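## Task

Carry plate B83 out of nest N2 and set it into landing nest N3, lying flat between N3's locators with its well A1 in the corner of N3 labelled A1. Letting it drop a few millimetres while placing it in N3 is acceptable, but a much longer drop there fails. Plate B38 must still be on N1 at the end, as it was at the start. Nothing may depend on the robot holding it in place at the end: open the gripper and move the arm away once finished.

## Robot and tools

ROBOT. There are two Franka FR3 arms, left_arm and right_arm, each with a seven-joint arm and a Robotiq 140 two-finger gripper. Either arm may do the job, and the idle one may be moved aside. Keep the arms from colliding or pushing on each other. Nest names are on signs on the deck beside each nest. On a labelled plate, well A1 sits at the labelled short end, in the corner farther from the labelled long side.

FRAME. All printed poses use one scene frame: origin on the table top midway between the arms, +z up, +x out over the table, +y toward left_arm. Arm roots: left_arm at (-0.005, +0.359, 0) m, quat_wxyz (+1.000, 0, 0, +0.003); right_arm at (+0.011, -0.295, 0) m, quat_wxyz (+0.996, 0, 0, -0.094). The names left and right do not refer to image sides. The printed hand position is the point between the closed finger pads (link pinch); it may be off from the true one, more so when the arm reaches far. Fingers point along the gripper's +z and open along its y. Closed fingertips extend about 33 mm past that point, open ones about 9 mm; while closing, the tips advance roughly 24 mm further from the arm, so keep that clearance above surfaces.

execute_actions. Argument actions is a list holding one item or nothing. An empty list sends nothing and returns the state with pictures. An action item {"rows": [...], "steps": n} runs n control steps (1/30 s each, 5 to 15, default 15); each row covers one step and the final row is reused for the remaining steps. A wait item {"steps": n} (up to 300) sends nothing and returns after n steps counted from the previous result. Optional pictures: true adds camera images. A refused call moves nothing.

ROW LAYOUT. Each row is one flat list of 20 numbers for both arms together, always all 20: left_arm first (7 joint targets, then gripper position, force_limit, speed), then right_arm in the same 10-number order. Joint numbers are absolute target angles in radians in each arm's own joint space, in the same order as the Joint positions line: waist -2.744..2.744, shoulder -1.784..1.784, upper arm roll -2.901..2.901, elbow -3.042..-0.152, forearm roll -2.807..2.807, wrist pitch 0.544..4.517, wrist roll -3.016..3.016. True ends may differ by up to 0.018 rad. A target more than 0.018 rad beyond a range end, and beyond the current angle, is refused; a target past the real end is clipped there and reported as "joint sent to its limit" (possibly referring to an earlier, still running action). To keep an arm still, resend its current angles and its previous three gripper numbers; a 0 there is a real command.

GRIPPER NUMBERS, each in [-1, 1], absolute settings, not offsets. position: +1 fully open (140 mm), pads touch near -0.8, -1 closes until blocked. force_limit: roughly 14 N at -1, 60 N at 0, 107 N at +1. speed: gap changes at about 30 mm/s at -1, 140 at 0, 250 at +1.

MOTION. Joint speed is limited: each step the sent target is kept within a lead of the measured angle (0.248 rad for the first four joints, 0.677 forearm roll, 0.715 wrist pitch, 1.54 wrist roll), and targets that would shift the gripper over 70 mm are scaled back. Arms keep moving toward the last row during your reply and waits, until they settle or a step is HELD. Each result is captured 5 steps before its action finishes; those steps then run.

RESULTS. The state line shows each arm's end_effector_position (m) and end_effector_quat_wxyz. Joint positions and Joint velocities give per-arm blocks in rad and rad/s. object_status: 0 moving, 1 blocked while opening, 2 blocked while closing (a grip), 3 reached target or pads met (thin items may still be held). Grip with position -1 and confirm 2. To squeeze harder while at 2, raise force_limit and flip position between -1 and -0.98. position_measured is in counts: 3 open, 230 pads touching. "joint command not followed" means a clearance check altered joint targets; HELD marks steps whose row was not fully sent.

FAULTS. Joint load limits (N m): waist 35, shoulder 35, upper arm roll 32, elbow 30, forearm roll, wrist pitch and wrist roll 12 each. External force on the arm, tool or held object (its weight included) must stay under 40 N. Exceeding either stops that arm for 10 s. Holding loads heats motors; MOTOR HOT warns, and OVER-TEMPERATURE FAULT brakes the arm until cooled. Avoid drops, slips, slams, hard pushes, and anything leaving the table.

OTHER TOOLS. zoom_image: camera (cam_head_left, cam_head_right, cam_left_wrist, cam_right_wrist; all 672x504) and region [x0, y0, x1, y1] in pixels from the top-left, at most 504 by 504; it enlarges the latest image. read_manual: optional section "licences"; returns licence text only. finished_scene: scene (the current scene's number) ends and grades the scene irreversibly, then gives the next task. Replying without a tool call ends everything.

Each tool is called in YAML: its name, and indented under it one key for each argument.

## Session

execute_actions:
  actions: []

Scene clock: 0.00 s of 6000.00 s.
left_arm: end_effector_position=(+0.0428, +0.1437, +0.2027) position_measured=3 object_status=3 end_effector_quat_wxyz=(-0.313, +0.781, -0.445, +0.306) | right_arm: end_effector_position=(+0.5571, -0.3909, +0.4158) position_measured=3 object_status=3 end_effector_quat_wxyz=(-0.006, +0.886, -0.464, +0.002)
Joint positions: left_arm=[-1.787 -0.483 -0.391 -2.757  0.422  1.605 -2.773] | right_arm=[ 0.013 -0.005 -0.006 -1.571  0.011  1.573 -0.786]
Joint velocities: left_arm=[ 0.     0.     0.     0.    -0.    -0.     0.001] | right_arm=[-0.001  0.     0.     0.001 -0.001  0.001  0.001]

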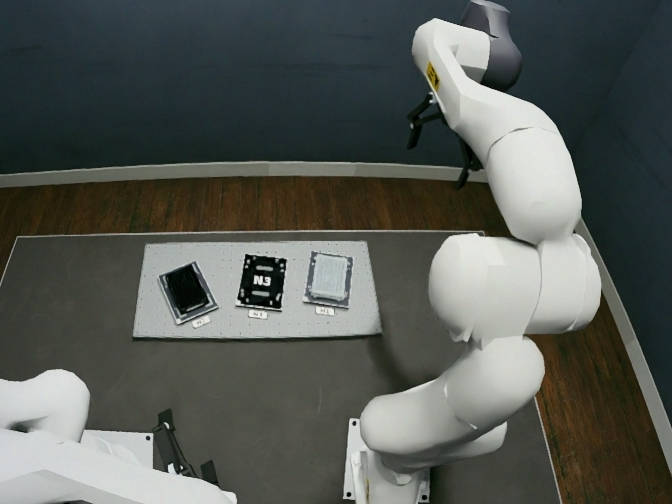

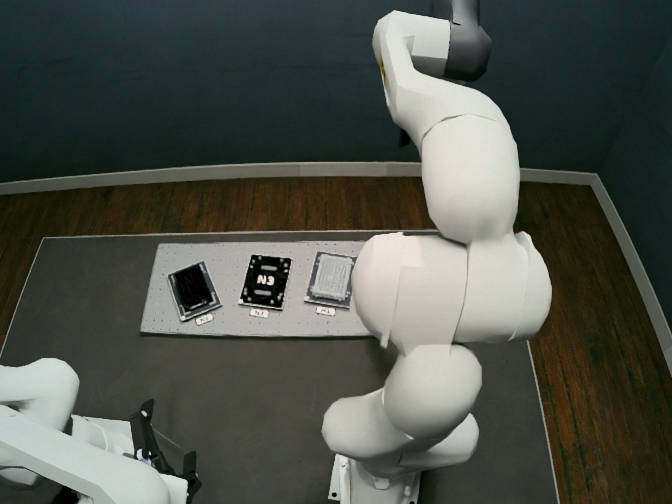

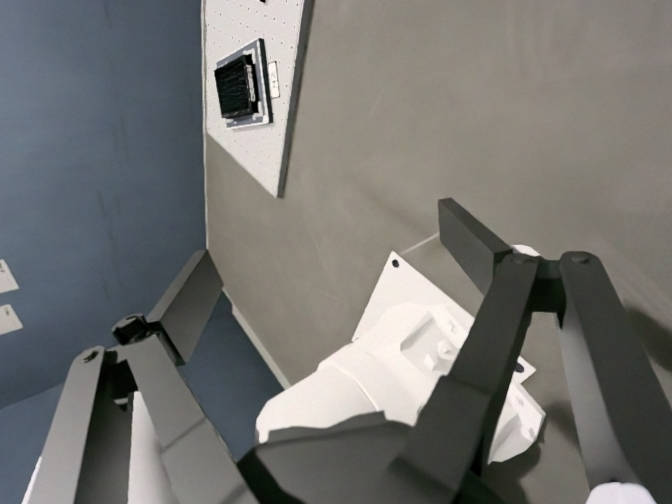

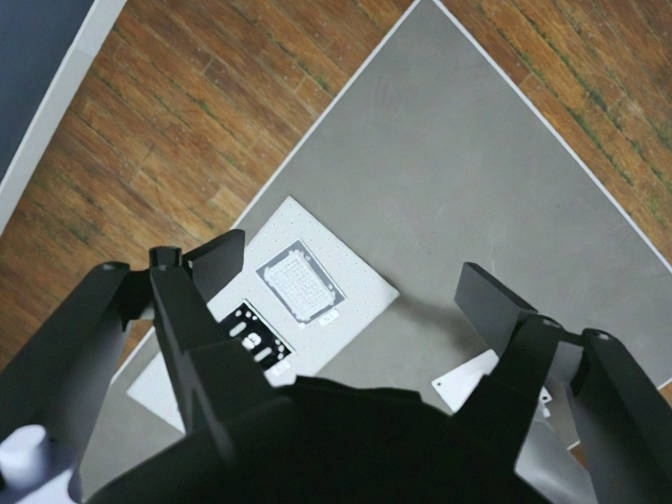

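zoom_image:
  camera: "cam_head_left"
  region: [130, 230, 390, 350]

zoom_image:
  camera: "cam_head_right"
  region: [130, 230, 390, 350]

zoom_image:
  camera: "cam_left_wrist"
  region: [190, 20, 310, 150]

zoom_image:
  camera: "cam_right_wrist"
  region: [200, 200, 400, 400]

Region (130, 230, 390, 350) of cam_head_left's 672x504 image, scaled by 1.938, with more detail than that image has; it fills the top 233 rows of this view, and the rest is white.

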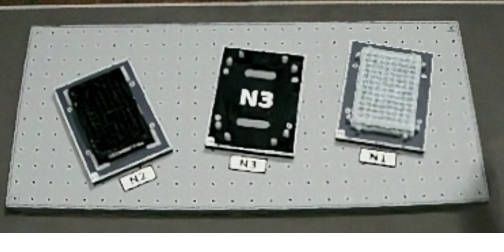

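Region (130, 230, 390, 350) of cam_head_right's 672x504 image, scaled by 1.938, with more detail than that image has; it fills the top 233 rows of this view, and the rest is white.

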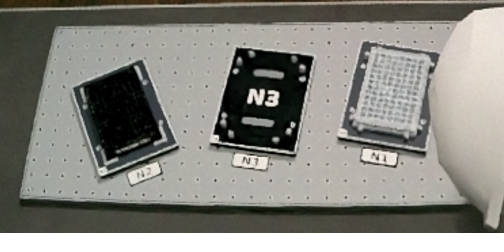

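Region (190, 20, 310, 150) of cam_left_wrist's 672x504 image, scaled by 3.877, with more detail than that image has; it fills the left 465 columns of this view, and the rest is white.

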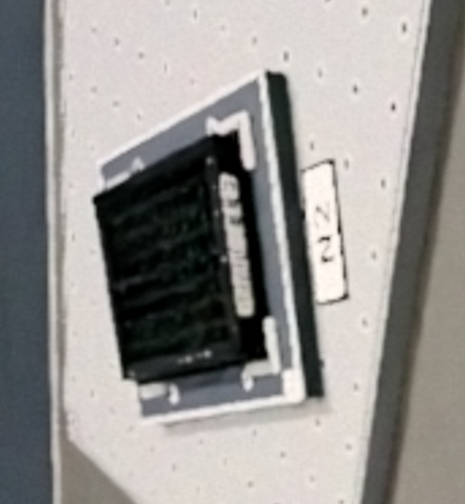

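Region (200, 200, 400, 400) of cam_right_wrist's 672x504 image, scaled by 2.520, with more detail than that image has.

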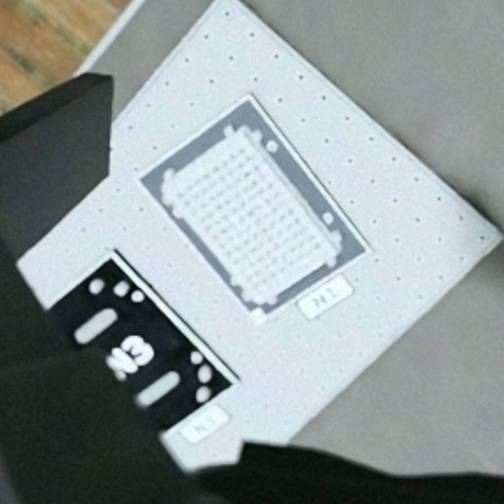

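zoom_image:
  camera: "cam_head_left"
  region: [0, 340, 504, 504]

zoom_image:
  camera: "cam_head_left"
  region: [380, 60, 520, 220]

Region (0, 340, 504, 504) of cam_head_left's 672x504 image, scaled by 1.000; it fills the top 164 rows of this view, and the rest is white.

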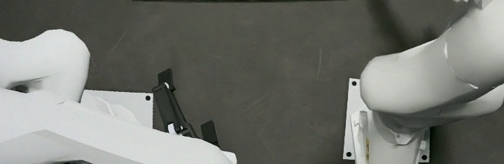

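Region (380, 60, 520, 220) of cam_head_left's 672x504 image, scaled by 3.150, with more detail than that image has; it fills the left 441 columns of this view, and the rest is white.

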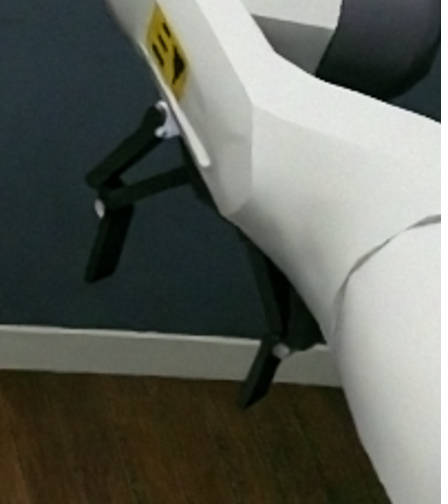

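execute_actions:
  actions:
    - {"rows": [[-0.385,-0.135,0,-2.145,0,2.010,-2.39,1,-0.3,0, 0.013,-0.005,-0.006,-1.571,0.011,1.573,-0.786,1,0,0]], "steps": 15}

execute_actions:
  actions:
    - {"steps": 45}
  pictures: true

Scene clock: 4.47 s of 6000.00 s.
left_arm: end_effector_position=(+0.0420, +0.0191, +0.1736) position_measured=3 object_status=3 end_effector_quat_wxyz=(-0.199, +0.942, -0.270, +0.026) | right_arm: end_effector_position=(+0.5571, -0.3909, +0.4158) position_measured=3 object_status=3 end_effector_quat_wxyz=(-0.006, +0.886, -0.464, +0.002)
Joint positions: left_arm=[-1.46  -0.213 -0.113 -2.415  0.143  1.83  -2.634] | right_arm=[ 0.013 -0.005 -0.006 -1.571  0.011  1.573 -0.786]
Joint velocities: left_arm=[ 0.888  0.348  0.501  0.881 -0.368  0.4    0.28 ] | right_arm=[-0.    -0.     0.     0.001  0.001 -0.001 -0.   ]
Steps of this call (steps 1 to 90: nothing new was sent; then 1.13 s passed at rest; steps 91 to 100: the first 10 steps of this action). Readings (joint positions | what the end effector reports):
91: left_arm=[-1.769 -0.462 -0.376 -2.734 0.384 1.628 -2.758] | right_arm=[0.013 -0.005 -0.006 -1.571 0.011 1.573 -0.786] | left_arm position_measured=3 object_status=3 | right_arm position_measured=3 object_status=3
92: left_arm=[-1.736 -0.426 -0.344 -2.696 0.342 1.660 -2.741] | right_arm=[0.013 -0.005 -0.006 -1.571 0.011 1.573 -0.786] | left_arm position_measured=3 object_status=3 | right_arm position_measured=3 object_status=3
94: left_arm=[-1.664 -0.351 -0.273 -2.617 0.268 1.718 -2.707] | right_arm=[0.013 -0.005 -0.006 -1.571 0.011 1.573 -0.786] | left_arm position_measured=3 object_status=3 | right_arm position_measured=3 object_status=3
98: left_arm=[-1.524 -0.242 -0.150 -2.476 0.172 1.802 -2.654] | right_arm=[0.013 -0.005 -0.006 -1.571 0.011 1.573 -0.786] | left_arm position_measured=3 object_status=3 | right_arm position_measured=3 object_status=3
100: the state above

Scene clock: 5.97 s of 6000.00 s.
left_arm: end_effector_position=(+0.4681, +0.1730, +0.2493) position_measured=3 object_status=3 end_effector_quat_wxyz=(-0.003, +0.974, +0.225, -0.001) | right_arm: end_effector_position=(+0.5571, -0.3909, +0.4158) position_measured=3 object_status=3 end_effector_quat_wxyz=(-0.006, +0.886, -0.464, +0.002)
Joint positions: left_arm=[-0.385 -0.136  0.002 -2.147  0.004  2.007 -2.402] | right_arm=[ 0.013 -0.005 -0.006 -1.571  0.011  1.573 -0.786]
Joint velocities: left_arm=[-0.001  0.     0.002  0.001  0.002  0.001  0.023] | right_arm=[ 0.001 -0.     0.002  0.001 -0.001  0.001 -0.001]
Kept back: nothing.
Steps of this call (steps 1 to 5: the last 5 steps of your previous action; steps 6 to 45: the robot went on to your last target). Readings (joint positions | what the end effector reports):
1: left_arm=[-1.430 -0.202 -0.099 -2.385 0.131 1.842 -2.625] | right_arm=[0.013 -0.005 -0.006 -1.571 0.011 1.573 -0.786] | left_arm position_measured=3 object_status=3 | right_arm position_measured=3 object_status=3
2: left_arm=[-1.400 -0.193 -0.087 -2.356 0.120 1.853 -2.616] | right_arm=[0.013 -0.005 -0.006 -1.571 0.011 1.573 -0.786] | left_arm position_measured=3 object_status=3 | right_arm position_measured=3 object_status=3
4: left_arm=[-1.337 -0.179 -0.067 -2.303 0.099 1.875 -2.598] | right_arm=[0.013 -0.005 -0.006 -1.571 0.011 1.573 -0.786] | left_arm position_measured=3 object_status=3 | right_arm position_measured=3 object_status=3
8: left_arm=[-1.192 -0.159 -0.039 -2.223 0.064 1.917 -2.562] | right_arm=[0.013 -0.005 -0.006 -1.571 0.011 1.573 -0.786] | left_arm position_measured=3 object_status=3 | right_arm position_measured=3 object_status=3
45: the state above

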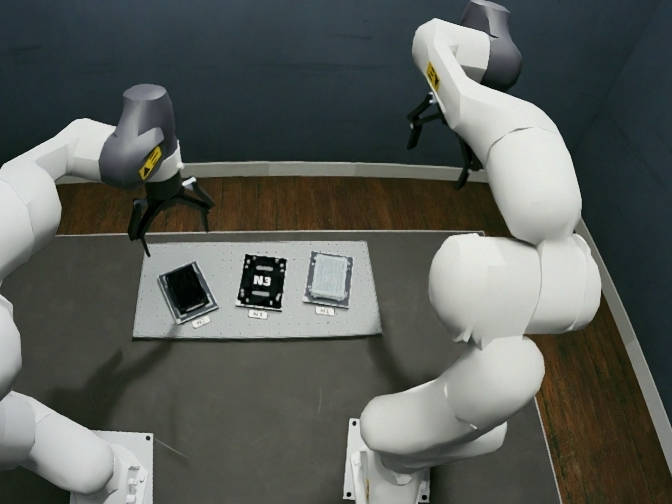

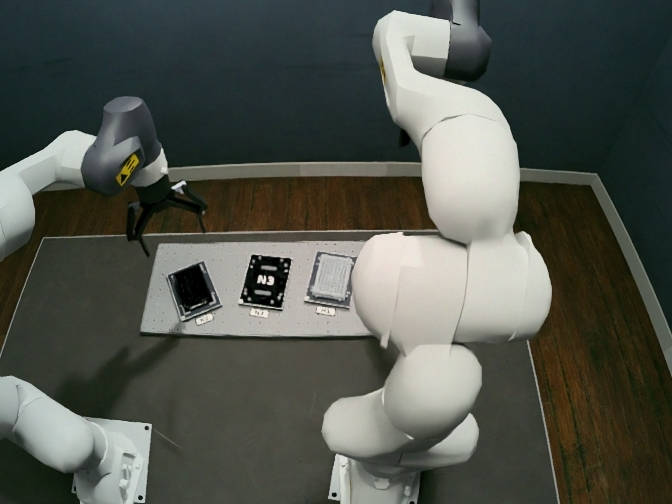

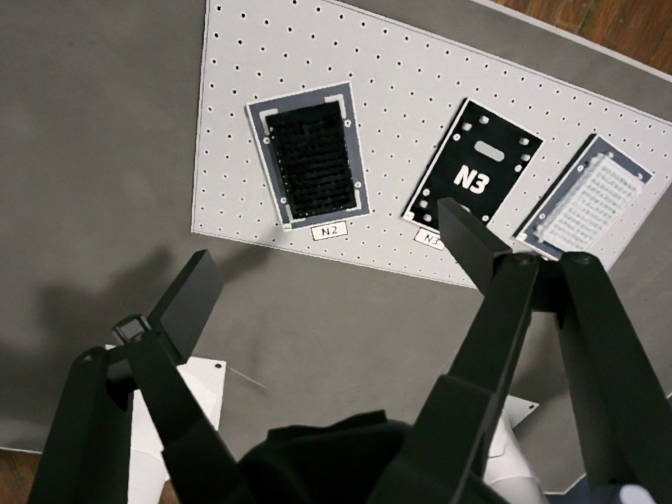

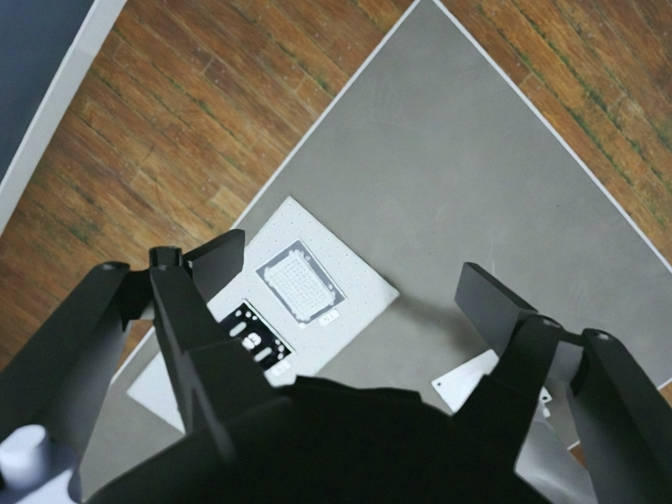

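zoom_image:
  camera: "cam_left_wrist"
  region: [230, 70, 400, 250]

zoom_image:
  camera: "cam_left_wrist"
  region: [390, 85, 672, 275]

zoom_image:
  camera: "cam_head_left"
  region: [120, 170, 300, 340]

Region (230, 70, 400, 250) of cam_left_wrist's 672x504 image, scaled by 2.800, with more detail than that image has.

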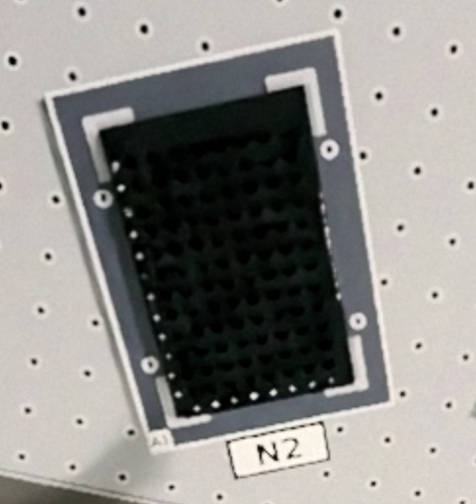

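Region (390, 85, 672, 275) of cam_left_wrist's 672x504 image, scaled by 1.787, with more detail than that image has; it fills the top 340 rows of this view, and the rest is white.

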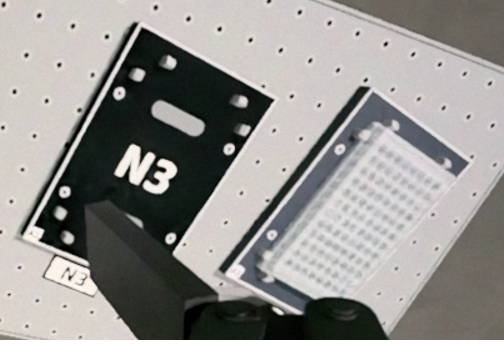

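Region (120, 170, 300, 340) of cam_head_left's 672x504 image, scaled by 2.800, with more detail than that image has.

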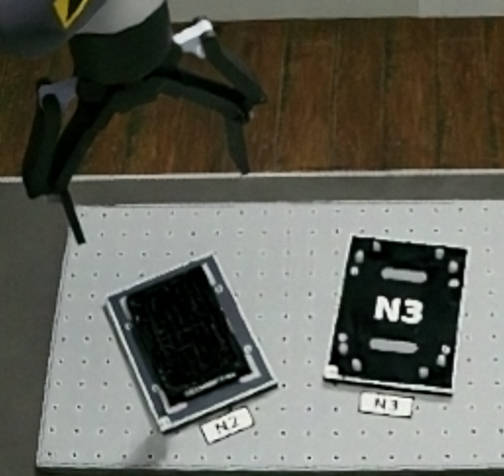

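execute_actions:
  actions:
    - {"rows": [[-0.378,-0.08,0,-2.19,0,2.11,-2.385,1,-0.3,0, 0.013,-0.005,-0.006,-1.571,0.011,1.573,-0.786,1,0,0],[-0.370,-0.03,0,-2.23,0,2.20,-2.382,1,-0.3,0, 0.013,-0.005,-0.006,-1.571,0.011,1.573,-0.786,1,0,0],[-0.370,-0.03,0,-2.23,0,2.20,-2.382,1,-0.3,0, 0.013,-0.005,-0.006,-1.571,0.011,1.573,-0.786,1,0,0],[-0.363,0.078,0,-2.309,0,2.386,-2.38,1,-0.3,0, 0.013,-0.005,-0.006,-1.571,0.011,1.573,-0.786,1,0,0]], "steps": 15}

execute_actions:
  actions:
    - {"steps": 15}
  pictures: true

Scene clock: 8.47 s of 6000.00 s.
left_arm: end_effector_position=(+0.4511, +0.1890, +0.0930) position_measured=3 object_status=3 end_effector_quat_wxyz=(-0.028, +0.973, +0.227, -0.040) | right_arm: end_effector_position=(+0.5571, -0.3909, +0.4158) position_measured=3 object_status=3 end_effector_quat_wxyz=(-0.006, +0.886, -0.464, +0.002)
Joint positions: left_arm=[-0.365  0.079  0.    -2.307  0.003  2.287 -2.39 ] | right_arm=[ 0.013 -0.005 -0.006 -1.571  0.011  1.573 -0.786]
Joint velocities: left_arm=[ 0.015  0.238 -0.002 -0.196 -0.001  0.516  0.015] | right_arm=[ 0.001  0.001 -0.     0.001 -0.    -0.001  0.   ]
Steps of this call (steps 1 to 15: the robot went on to your last target; steps 16 to 65: nothing new was sent; steps 66 to 75: the first 10 steps of this action). Readings (joint positions | what the end effector reports):
66: left_arm=[-0.384 -0.131 0.001 -2.151 0.004 2.024 -2.395] | right_arm=[0.013 -0.005 -0.006 -1.571 0.011 1.573 -0.786] | left_arm position_measured=3 object_status=3 | right_arm position_measured=3 object_status=3
67: left_arm=[-0.381 -0.116 0.000 -2.164 0.004 2.054 -2.395] | right_arm=[0.013 -0.005 -0.006 -1.571 0.011 1.573 -0.786] | left_arm position_measured=3 object_status=3 | right_arm position_measured=3 object_status=3
69: left_arm=[-0.376 -0.067 0.000 -2.200 0.004 2.112 -2.394] | right_arm=[0.013 -0.005 -0.006 -1.571 0.011 1.573 -0.786] | left_arm position_measured=3 object_status=3 | right_arm position_measured=3 object_status=3
73: left_arm=[-0.367 0.050 0.000 -2.285 0.004 2.246 -2.391] | right_arm=[0.013 -0.005 -0.006 -1.571 0.011 1.573 -0.786] | left_arm position_measured=3 object_status=3 | right_arm position_measured=3 object_status=3
75: the state above

Scene clock: 8.97 s of 6000.00 s.
left_arm: end_effector_position=(+0.4771, +0.1795, +0.0979) position_measured=3 object_status=3 end_effector_quat_wxyz=(-0.004, +0.974, +0.226, -0.004) | right_arm: end_effector_position=(+0.5571, -0.3909, +0.4158) position_measured=3 object_status=3 end_effector_quat_wxyz=(-0.006, +0.886, -0.464, +0.002)
Joint positions: left_arm=[-0.364  0.079  0.    -2.31   0.003  2.378 -2.387] | right_arm=[ 0.013 -0.005 -0.006 -1.571  0.011  1.573 -0.786]
Joint velocities: left_arm=[ 0.002  0.001  0.    -0.     0.001  0.029  0.002] | right_arm=[-0.    -0.001  0.001  0.002 -0.     0.    -0.002]
Kept back: nothing.
Steps of this call (steps 1 to 5: the last 5 steps of your previous action; steps 6 to 15: the robot went on to your last target). Readings (joint positions | what the end effector reports):
1: left_arm=[-0.365 0.084 0.000 -2.312 0.003 2.303 -2.390] | right_arm=[0.013 -0.005 -0.006 -1.571 0.011 1.573 -0.786] | left_arm position_measured=3 object_status=3 | right_arm position_measured=3 object_status=3
2: left_arm=[-0.365 0.085 0.000 -2.313 0.003 2.316 -2.389] | right_arm=[0.013 -0.005 -0.006 -1.571 0.011 1.573 -0.786] | left_arm position_measured=3 object_status=3 | right_arm position_measured=3 object_status=3
4: left_arm=[-0.365 0.083 0.000 -2.312 0.003 2.338 -2.389] | right_arm=[0.013 -0.005 -0.006 -1.571 0.011 1.573 -0.786] | left_arm position_measured=3 object_status=3 | right_arm position_measured=3 object_status=3
8: left_arm=[-0.364 0.079 0.000 -2.310 0.003 2.363 -2.388] | right_arm=[0.013 -0.005 -0.006 -1.571 0.011 1.573 -0.786] | left_arm position_measured=3 object_status=3 | right_arm position_measured=3 object_status=3
15: the state above

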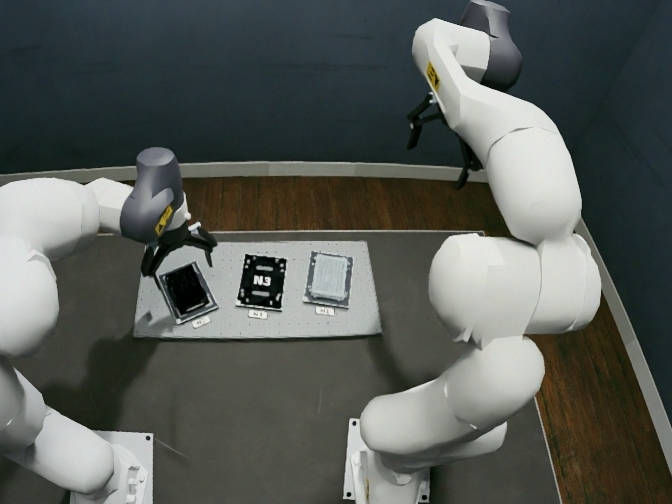

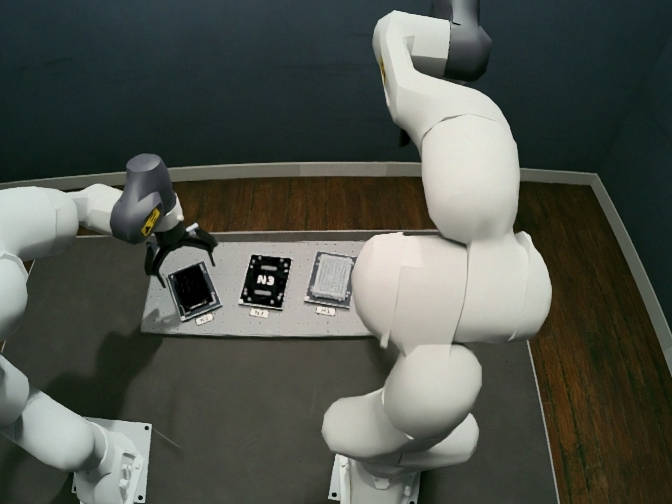

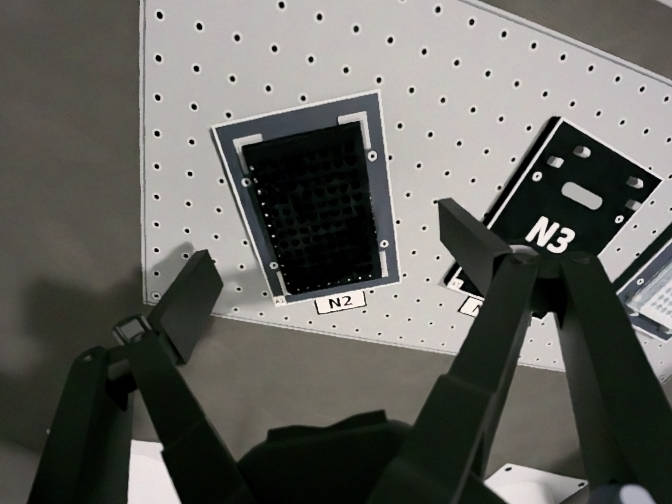

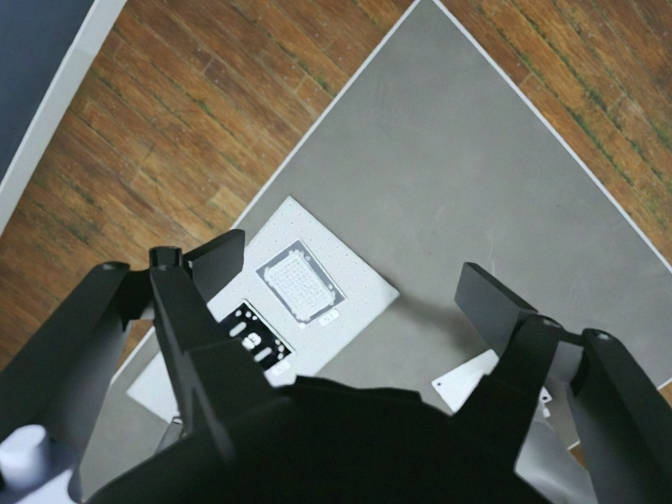

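execute_actions:
  actions:
    - {"rows": [[-0.372,0.080,0,-2.335,0,2.415,-2.395,0.8,-0.3,0, 0.013,-0.005,-0.006,-1.571,0.011,1.573,-0.786,1,0,0],[-0.372,0.080,0,-2.335,0,2.415,-2.395,0.8,-0.3,0, 0.013,-0.005,-0.006,-1.571,0.011,1.573,-0.786,1,0,0],[-0.372,0.080,0,-2.345,0,2.43,-2.40,0.7,-0.3,0, 0.013,-0.005,-0.006,-1.571,0.011,1.573,-0.786,1,0,0],[-0.384,0.083,0,-2.382,0,2.468,-2.41,0.55,-0.3,0, 0.013,-0.005,-0.006,-1.571,0.011,1.573,-0.786,1,0,0]], "steps": 15}

execute_actions:
  actions:
    - {"steps": 12}
  pictures: true

Scene clock: 10.70 s of 6000.00 s.
left_arm: end_effector_position=(+0.4573, +0.1775, +0.0736) position_measured=59 object_status=0 end_effector_quat_wxyz=(-0.006, +0.975, +0.222, -0.006) | right_arm: end_effector_position=(+0.5571, -0.3909, +0.4158) position_measured=3 object_status=3 end_effector_quat_wxyz=(-0.006, +0.886, -0.464, +0.002)
Joint positions: left_arm=[-0.382  0.084  0.    -2.38   0.003  2.447 -2.396] | right_arm=[ 0.013 -0.005 -0.006 -1.571  0.011  1.573 -0.786]
Joint velocities: left_arm=[-0.006 -0.     0.002 -0.027  0.     0.102 -0.029] | right_arm=[ 0.002  0.    -0.001  0.    -0.001 -0.    -0.001]
Steps of this call (steps 1 to 15: the robot went on to your last target; steps 16 to 42: nothing new was sent; steps 43 to 52: the first 10 steps of this action). Readings (joint positions | what the end effector reports):
43: left_arm=[-0.365 0.078 0.000 -2.314 0.003 2.388 -2.386] | right_arm=[0.013 -0.005 -0.006 -1.571 0.011 1.573 -0.786] | left_arm position_measured=3 object_status=0 | right_arm position_measured=3 object_status=3
44: left_arm=[-0.367 0.078 0.000 -2.320 0.003 2.393 -2.386] | right_arm=[0.013 -0.005 -0.006 -1.571 0.011 1.573 -0.786] | left_arm position_measured=9 object_status=0 | right_arm position_measured=3 object_status=3
46: left_arm=[-0.371 0.077 0.001 -2.339 0.003 2.411 -2.389] | right_arm=[0.013 -0.005 -0.006 -1.571 0.011 1.573 -0.786] | left_arm position_measured=24 object_status=0 | right_arm position_measured=3 object_status=3
50: left_arm=[-0.381 0.083 0.000 -2.375 0.003 2.439 -2.394] | right_arm=[0.013 -0.005 -0.006 -1.571 0.011 1.573 -0.786] | left_arm position_measured=55 object_status=0 | right_arm position_measured=3 object_status=3
52: the state above

Scene clock: 11.10 s of 6000.00 s.
left_arm: end_effector_position=(+0.4618, +0.1756, +0.0748) position_measured=59 object_status=3 end_effector_quat_wxyz=(-0.001, +0.974, +0.225, +0.000) | right_arm: end_effector_position=(+0.5571, -0.3909, +0.4158) position_measured=3 object_status=3 end_effector_quat_wxyz=(-0.006, +0.886, -0.464, +0.002)
Joint positions: left_arm=[-0.383  0.084  0.    -2.38   0.003  2.463 -2.402] | right_arm=[ 0.013 -0.005 -0.006 -1.571  0.011  1.573 -0.786]
Joint velocities: left_arm=[-0.001 -0.    -0.001 -0.001 -0.     0.01  -0.006] | right_arm=[-0.     0.001 -0.     0.    -0.001  0.     0.   ]
Kept back: nothing.
Steps of this call (steps 1 to 5: the last 5 steps of your previous action; steps 6 to 12: the robot went on to your last target). Readings (joint positions | what the end effector reports):
1: left_arm=[-0.382 0.084 0.000 -2.380 0.003 2.450 -2.397] | right_arm=[0.013 -0.005 -0.006 -1.571 0.011 1.573 -0.786] | left_arm position_measured=59 object_status=0 | right_arm position_measured=3 object_status=3
2: left_arm=[-0.383 0.084 0.000 -2.380 0.003 2.453 -2.398] | right_arm=[0.013 -0.005 -0.006 -1.571 0.011 1.573 -0.786] | left_arm position_measured=59 object_status=0 | right_arm position_measured=3 object_status=3
4: left_arm=[-0.383 0.084 0.000 -2.380 0.003 2.457 -2.399] | right_arm=[0.013 -0.005 -0.006 -1.571 0.011 1.573 -0.786] | left_arm position_measured=59 object_status=0 | right_arm position_measured=3 object_status=3
8: left_arm=[-0.383 0.084 0.000 -2.380 0.003 2.461 -2.401] | right_arm=[0.013 -0.005 -0.006 -1.571 0.011 1.573 -0.786] | left_arm position_measured=59 object_status=3 | right_arm position_measured=3 object_status=3
12: the state above

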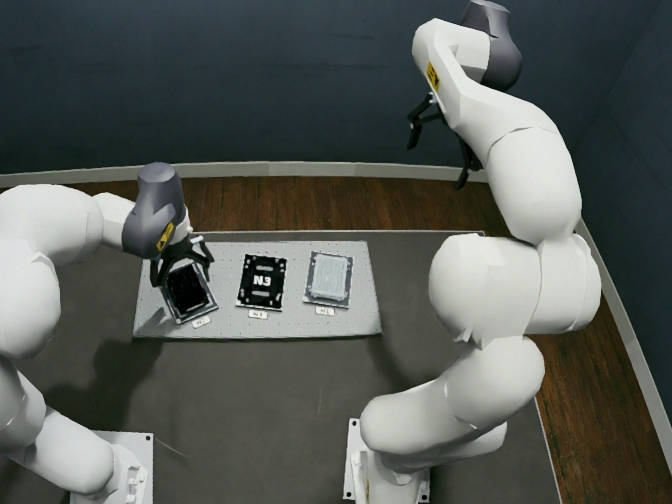

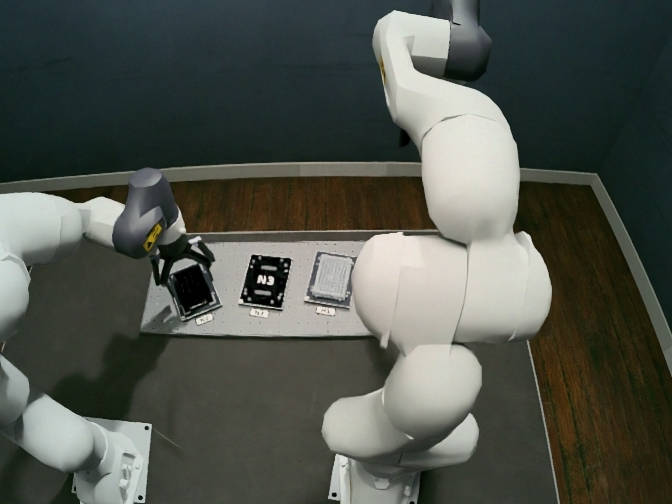

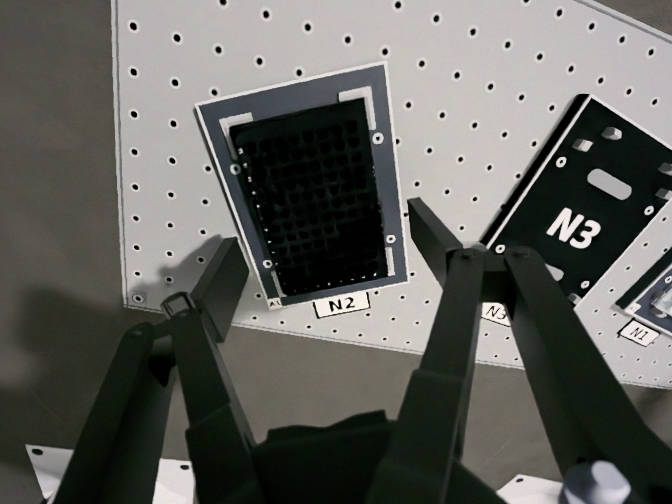

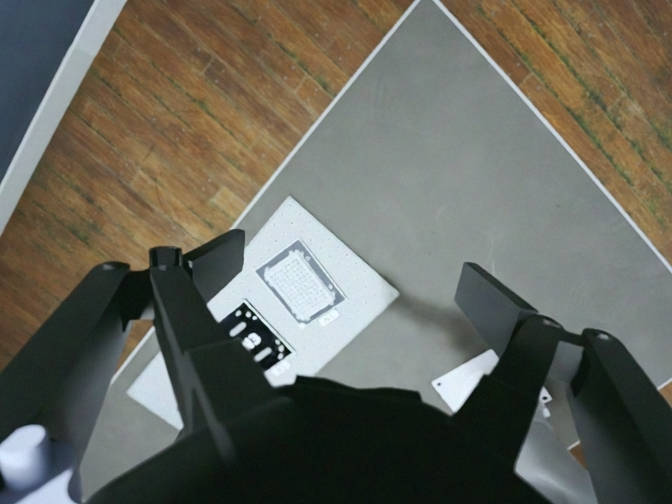

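zoom_image:
  camera: "cam_left_wrist"
  region: [180, 50, 440, 330]

zoom_image:
  camera: "cam_head_right"
  region: [130, 230, 250, 340]

Region (180, 50, 440, 330) of cam_left_wrist's 672x504 image, scaled by 1.800, with more detail than that image has; it fills the left 468 columns of this view, and the rest is white.

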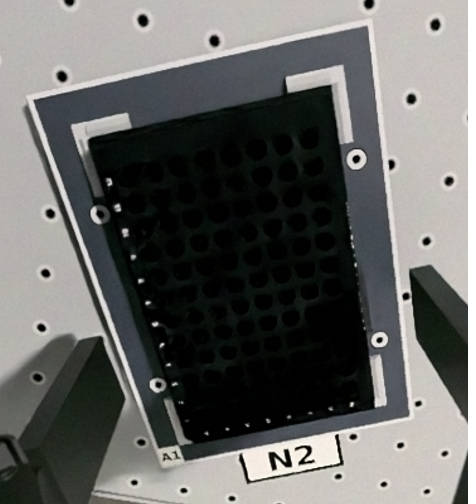

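Region (130, 230, 250, 340) of cam_head_right's 672x504 image, scaled by 4.200, with more detail than that image has; it fills the top 462 rows of this view, and the rest is white.

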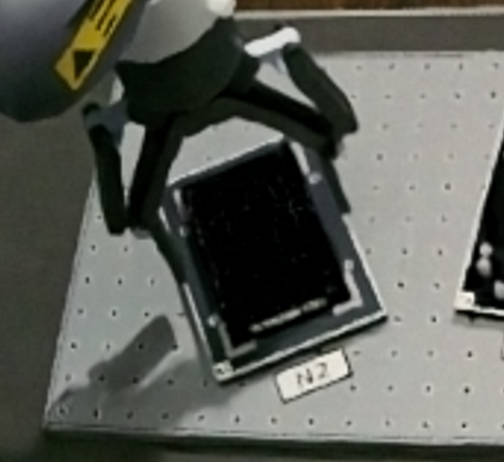

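execute_actions:
  actions:
    - {"rows": [[-0.384,0.10,0,-2.385,0,2.49,-2.408,0.55,-0.3,0, 0.013,-0.005,-0.006,-1.571,0.011,1.573,-0.786,1,0,0],[-0.384,0.10,0,-2.385,0,2.49,-2.408,0.55,-0.3,0, 0.013,-0.005,-0.006,-1.571,0.011,1.573,-0.786,1,0,0],[-0.384,0.115,0,-2.388,0,2.51,-2.408,0.55,-0.3,0, 0.013,-0.005,-0.006,-1.571,0.011,1.573,-0.786,1,0,0],[-0.384,0.115,0,-2.388,0,2.51,-2.408,0.55,-0.3,0, 0.013,-0.005,-0.006,-1.571,0.011,1.573,-0.786,1,0,0],[-0.384,0.131,0,-2.391,0,2.527,-2.408,0.55,-0.3,0, 0.013,-0.005,-0.006,-1.571,0.011,1.573,-0.786,1,0,0]], "steps": 15}

execute_actions:
  actions:
    - {"steps": 10}
  pictures: true

Scene clock: 13.17 s of 6000.00 s.
left_arm: end_effector_position=(+0.4589, +0.1767, +0.0521) position_measured=59 object_status=3 end_effector_quat_wxyz=(-0.004, +0.974, +0.226, -0.003) | right_arm: end_effector_position=(+0.5571, -0.3909, +0.4158) position_measured=3 object_status=3 end_effector_quat_wxyz=(-0.006, +0.886, -0.464, +0.002)
Joint positions: left_arm=[-0.383  0.13   0.    -2.39   0.003  2.511 -2.404] | right_arm=[ 0.013 -0.005 -0.006 -1.571  0.011  1.573 -0.786]
Joint velocities: left_arm=[ 0.001  0.028 -0.    -0.008  0.     0.072  0.001] | right_arm=[-0.     0.     0.001 -0.    -0.001  0.     0.   ]
Steps of this call (steps 1 to 30: the robot went on to your last target; steps 31 to 52: nothing new was sent; steps 53 to 62: the first 10 steps of this action). Readings (joint positions | what the end effector reports):
53: left_arm=[-0.383 0.086 0.000 -2.380 0.003 2.469 -2.404] | right_arm=[0.013 -0.005 -0.006 -1.571 0.011 1.573 -0.786] | left_arm position_measured=59 object_status=3 | right_arm position_measured=3 object_status=3
54: left_arm=[-0.383 0.089 0.000 -2.380 0.003 2.472 -2.404] | right_arm=[0.013 -0.005 -0.006 -1.571 0.011 1.573 -0.786] | left_arm position_measured=59 object_status=3 | right_arm position_measured=3 object_status=3
56: left_arm=[-0.383 0.101 0.000 -2.382 0.003 2.484 -2.404] | right_arm=[0.013 -0.005 -0.006 -1.571 0.011 1.573 -0.786] | left_arm position_measured=59 object_status=3 | right_arm position_measured=3 object_status=3
60: left_arm=[-0.383 0.126 0.000 -2.389 0.003 2.505 -2.404] | right_arm=[0.013 -0.005 -0.006 -1.571 0.011 1.573 -0.786] | left_arm position_measured=59 object_status=3 | right_arm position_measured=3 object_status=3
62: the state above

Scene clock: 13.50 s of 6000.00 s.
left_arm: end_effector_position=(+0.4621, +0.1754, +0.0528) position_measured=59 object_status=3 end_effector_quat_wxyz=(-0.001, +0.974, +0.226, +0.001) | right_arm: end_effector_position=(+0.5571, -0.3909, +0.4158) position_measured=3 object_status=3 end_effector_quat_wxyz=(-0.006, +0.886, -0.464, +0.002)
Joint positions: left_arm=[-0.383  0.13   0.    -2.391  0.003  2.522 -2.404] | right_arm=[ 0.013 -0.005 -0.006 -1.571  0.011  1.573 -0.786]
Joint velocities: left_arm=[-0.001  0.    -0.002 -0.001 -0.     0.011 -0.   ] | right_arm=[ 0.001 -0.001 -0.     0.001 -0.    -0.001  0.001]
Kept back: nothing.
Steps of this call (steps 1 to 5: the last 5 steps of your previous action; steps 6 to 10: the robot went on to your last target). Readings (joint positions | what the end effector reports):
1: left_arm=[-0.383 0.130 0.000 -2.391 0.003 2.513 -2.404] | right_arm=[0.013 -0.005 -0.006 -1.571 0.011 1.573 -0.786] | left_arm position_measured=59 object_status=3 | right_arm position_measured=3 object_status=3
2: left_arm=[-0.383 0.130 0.000 -2.391 0.003 2.515 -2.404] | right_arm=[0.013 -0.005 -0.006 -1.571 0.011 1.573 -0.786] | left_arm position_measured=59 object_status=3 | right_arm position_measured=3 object_status=3
4: left_arm=[-0.383 0.130 0.000 -2.391 0.003 2.518 -2.404] | right_arm=[0.013 -0.005 -0.006 -1.571 0.011 1.573 -0.786] | left_arm position_measured=59 object_status=3 | right_arm position_measured=3 object_status=3
8: left_arm=[-0.383 0.130 0.000 -2.391 0.003 2.521 -2.404] | right_arm=[0.013 -0.005 -0.006 -1.571 0.011 1.573 -0.786] | left_arm position_measured=59 object_status=3 | right_arm position_measured=3 object_status=3
10: the state above

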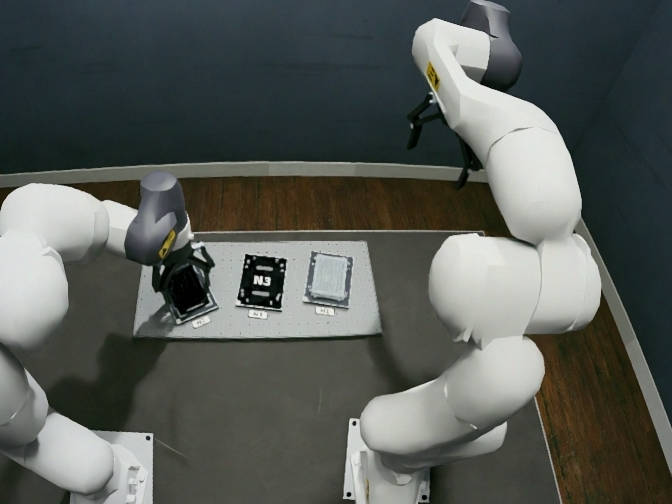

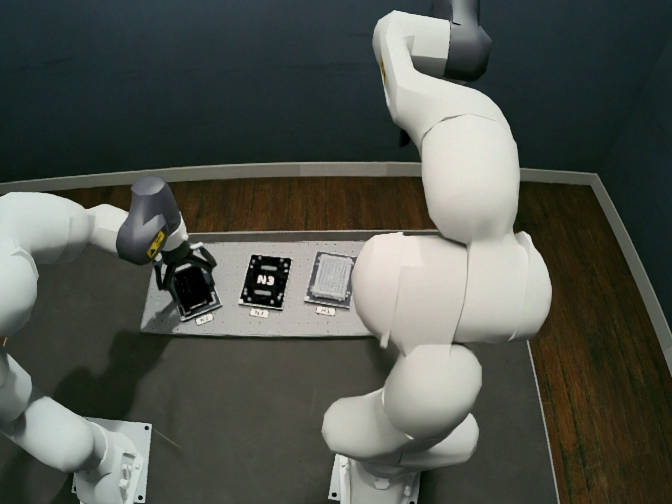

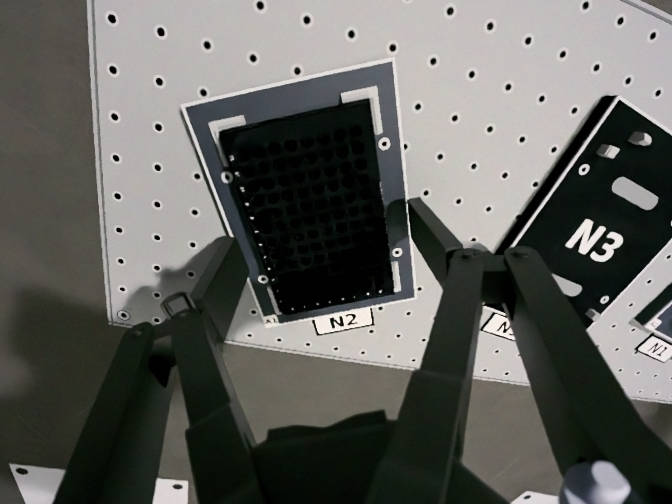

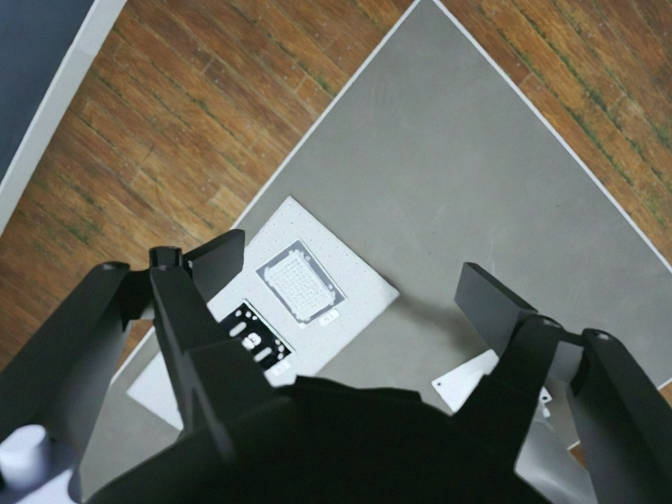

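zoom_image:
  camera: "cam_left_wrist"
  region: [170, 50, 450, 340]

zoom_image:
  camera: "cam_head_right"
  region: [140, 240, 240, 330]

Region (170, 50, 450, 340) of cam_left_wrist's 672x504 image, scaled by 1.738, with more detail than that image has; it fills the left 487 columns of this view, and the rest is white.

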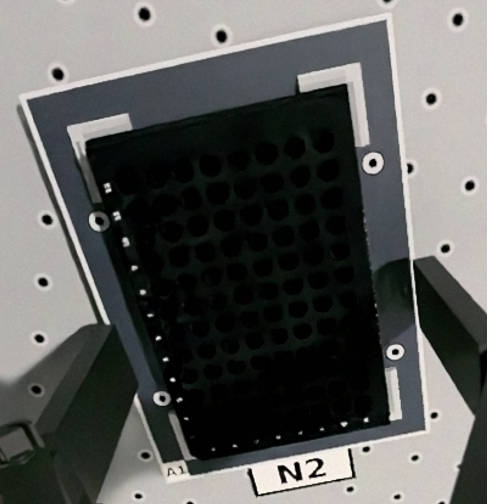

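Region (140, 240, 240, 330) of cam_head_right's 672x504 image, scaled by 5.040, with more detail than that image has; it fills the top 454 rows of this view, and the rest is white.

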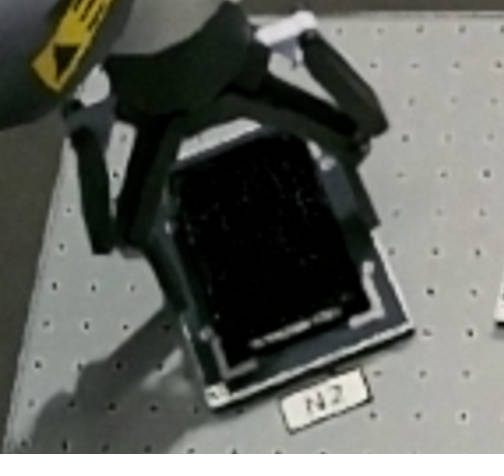

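execute_actions:
  actions:
    - {"rows": [[-0.384,0.1385,0,-2.392,0,2.533,-2.408,0.55,-0.3,0, 0.013,-0.005,-0.006,-1.571,0.011,1.573,-0.786,1,0,0],[-0.384,0.1385,0,-2.392,0,2.533,-2.408,0.55,-0.3,0, 0.013,-0.005,-0.006,-1.571,0.011,1.573,-0.786,1,0,0],[-0.384,0.1385,0,-2.392,0,2.533,-2.408,0.55,-0.3,0, 0.013,-0.005,-0.006,-1.571,0.011,1.573,-0.786,1,0,0],[-0.384,0.1385,0,-2.392,0,2.533,-2.408,0.55,-0.3,0, 0.013,-0.005,-0.006,-1.571,0.011,1.573,-0.786,1,0,0],[-0.384,0.1385,0,-2.392,0,2.533,-2.408,0.55,-0.3,0, 0.013,-0.005,-0.006,-1.571,0.011,1.573,-0.786,1,0,0],[-0.384,0.1385,0,-2.392,0,2.533,-2.408,0.55,-0.3,0, 0.013,-0.005,-0.006,-1.571,0.011,1.573,-0.786,1,0,0],[-0.384,0.1385,0,-2.392,0,2.533,-2.408,-1,-0.3,-0.6, 0.013,-0.005,-0.006,-1.571,0.011,1.573,-0.786,1,0,0]], "steps": 15}

execute_actions:
  actions:
    - {"steps": 10}
  pictures: true

Scene clock: 15.20 s of 6000.00 s.
left_arm: end_effector_position=(+0.4624, +0.1752, +0.0501) position_measured=71 object_status=0 end_effector_quat_wxyz=(-0.000, +0.974, +0.226, +0.001) | right_arm: end_effector_position=(+0.5571, -0.3909, +0.4158) position_measured=3 object_status=3 end_effector_quat_wxyz=(-0.006, +0.886, -0.464, +0.002)
Joint positions: left_arm=[-0.383  0.137  0.    -2.391  0.003  2.529 -2.404] | right_arm=[ 0.013 -0.005 -0.006 -1.571  0.011  1.573 -0.786]
Joint velocities: left_arm=[-0.    -0.001  0.    -0.    -0.     0.005  0.   ] | right_arm=[ 0.002  0.    -0.     0.001 -0.001  0.    -0.002]
Steps of this call (steps 1 to 30: the robot went on to your last target; steps 31 to 41: nothing new was sent; steps 42 to 51: the first 10 steps of this action). Readings (joint positions | what the end effector reports):
42: left_arm=[-0.383 0.131 0.000 -2.391 0.003 2.525 -2.404] | right_arm=[0.013 -0.005 -0.006 -1.571 0.011 1.573 -0.786] | left_arm position_measured=59 object_status=3 | right_arm position_measured=3 object_status=3
43: left_arm=[-0.383 0.133 0.000 -2.391 0.003 2.526 -2.404] | right_arm=[0.013 -0.005 -0.006 -1.571 0.011 1.573 -0.786] | left_arm position_measured=59 object_status=3 | right_arm position_measured=3 object_status=3
45: left_arm=[-0.383 0.136 0.000 -2.391 0.003 2.527 -2.404] | right_arm=[0.013 -0.005 -0.006 -1.571 0.011 1.573 -0.786] | left_arm position_measured=59 object_status=3 | right_arm position_measured=3 object_status=3
49: left_arm=[-0.383 0.137 0.000 -2.391 0.003 2.529 -2.404] | right_arm=[0.013 -0.005 -0.006 -1.571 0.011 1.573 -0.786] | left_arm position_measured=63 object_status=0 | right_arm position_measured=3 object_status=3
51: the state above

Scene clock: 15.53 s of 6000.00 s.
left_arm: end_effector_position=(+0.4618, +0.1769, +0.0503) position_measured=104 object_status=0 end_effector_quat_wxyz=(-0.001, +0.974, +0.227, +0.000) | right_arm: end_effector_position=(+0.5571, -0.3909, +0.4158) position_measured=3 object_status=3 end_effector_quat_wxyz=(-0.006, +0.886, -0.464, +0.002)
Joint positions: left_arm=[-0.382  0.135  0.002 -2.392  0.003  2.526 -2.404] | right_arm=[ 0.013 -0.005 -0.006 -1.571  0.011  1.573 -0.786]
Joint velocities: left_arm=[-0.001 -0.002  0.001 -0.001 -0.     0.001  0.001] | right_arm=[-0.001  0.    -0.     0.001  0.    -0.     0.001]
Kept back: nothing.
Steps of this call (steps 1 to 5: the last 5 steps of your previous action; steps 6 to 10: the robot went on to your last target). Readings (joint positions | what the end effector reports):
1: left_arm=[-0.383 0.137 0.000 -2.391 0.003 2.529 -2.404] | right_arm=[0.013 -0.005 -0.006 -1.571 0.011 1.573 -0.786] | left_arm position_measured=75 object_status=0 | right_arm position_measured=3 object_status=3
2: left_arm=[-0.383 0.137 0.000 -2.391 0.003 2.529 -2.404] | right_arm=[0.013 -0.005 -0.006 -1.571 0.011 1.573 -0.786] | left_arm position_measured=79 object_status=0 | right_arm position_measured=3 object_status=3
4: left_arm=[-0.383 0.137 0.000 -2.391 0.003 2.529 -2.404] | right_arm=[0.013 -0.005 -0.006 -1.571 0.011 1.573 -0.786] | left_arm position_measured=87 object_status=0 | right_arm position_measured=3 object_status=3
8: left_arm=[-0.382 0.135 0.002 -2.392 0.003 2.526 -2.404] | right_arm=[0.013 -0.005 -0.006 -1.571 0.011 1.573 -0.786] | left_arm position_measured=102 object_status=0 | right_arm position_measured=3 object_status=3
10: the state above

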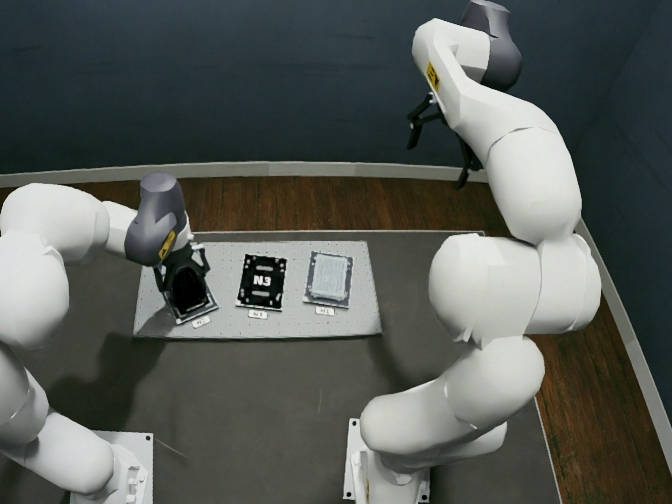

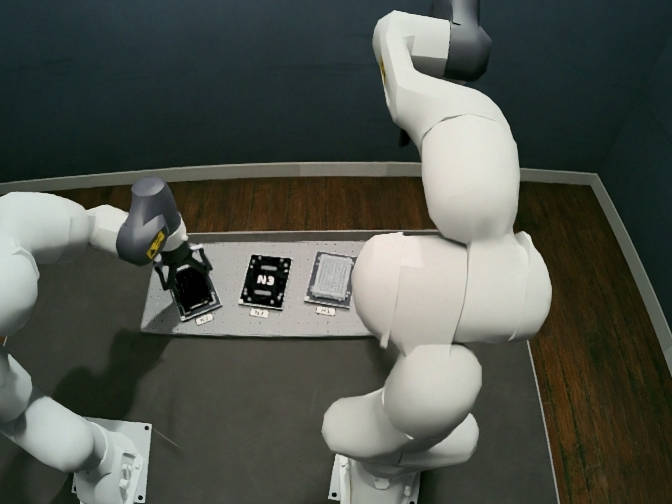

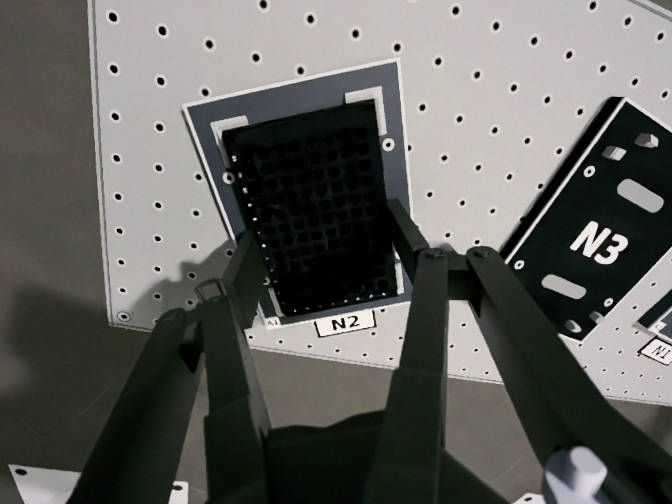

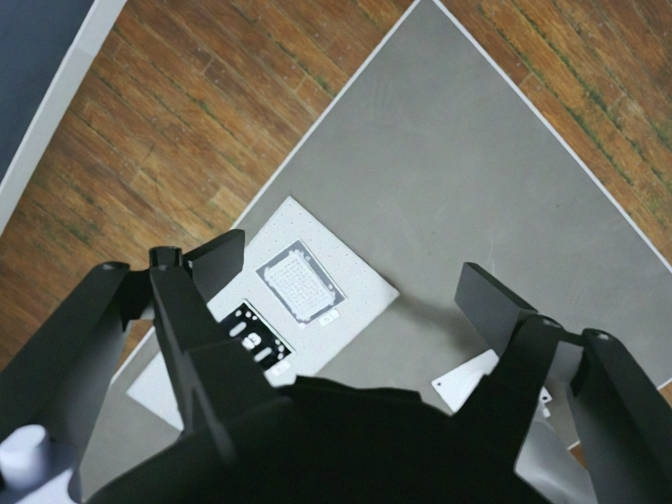

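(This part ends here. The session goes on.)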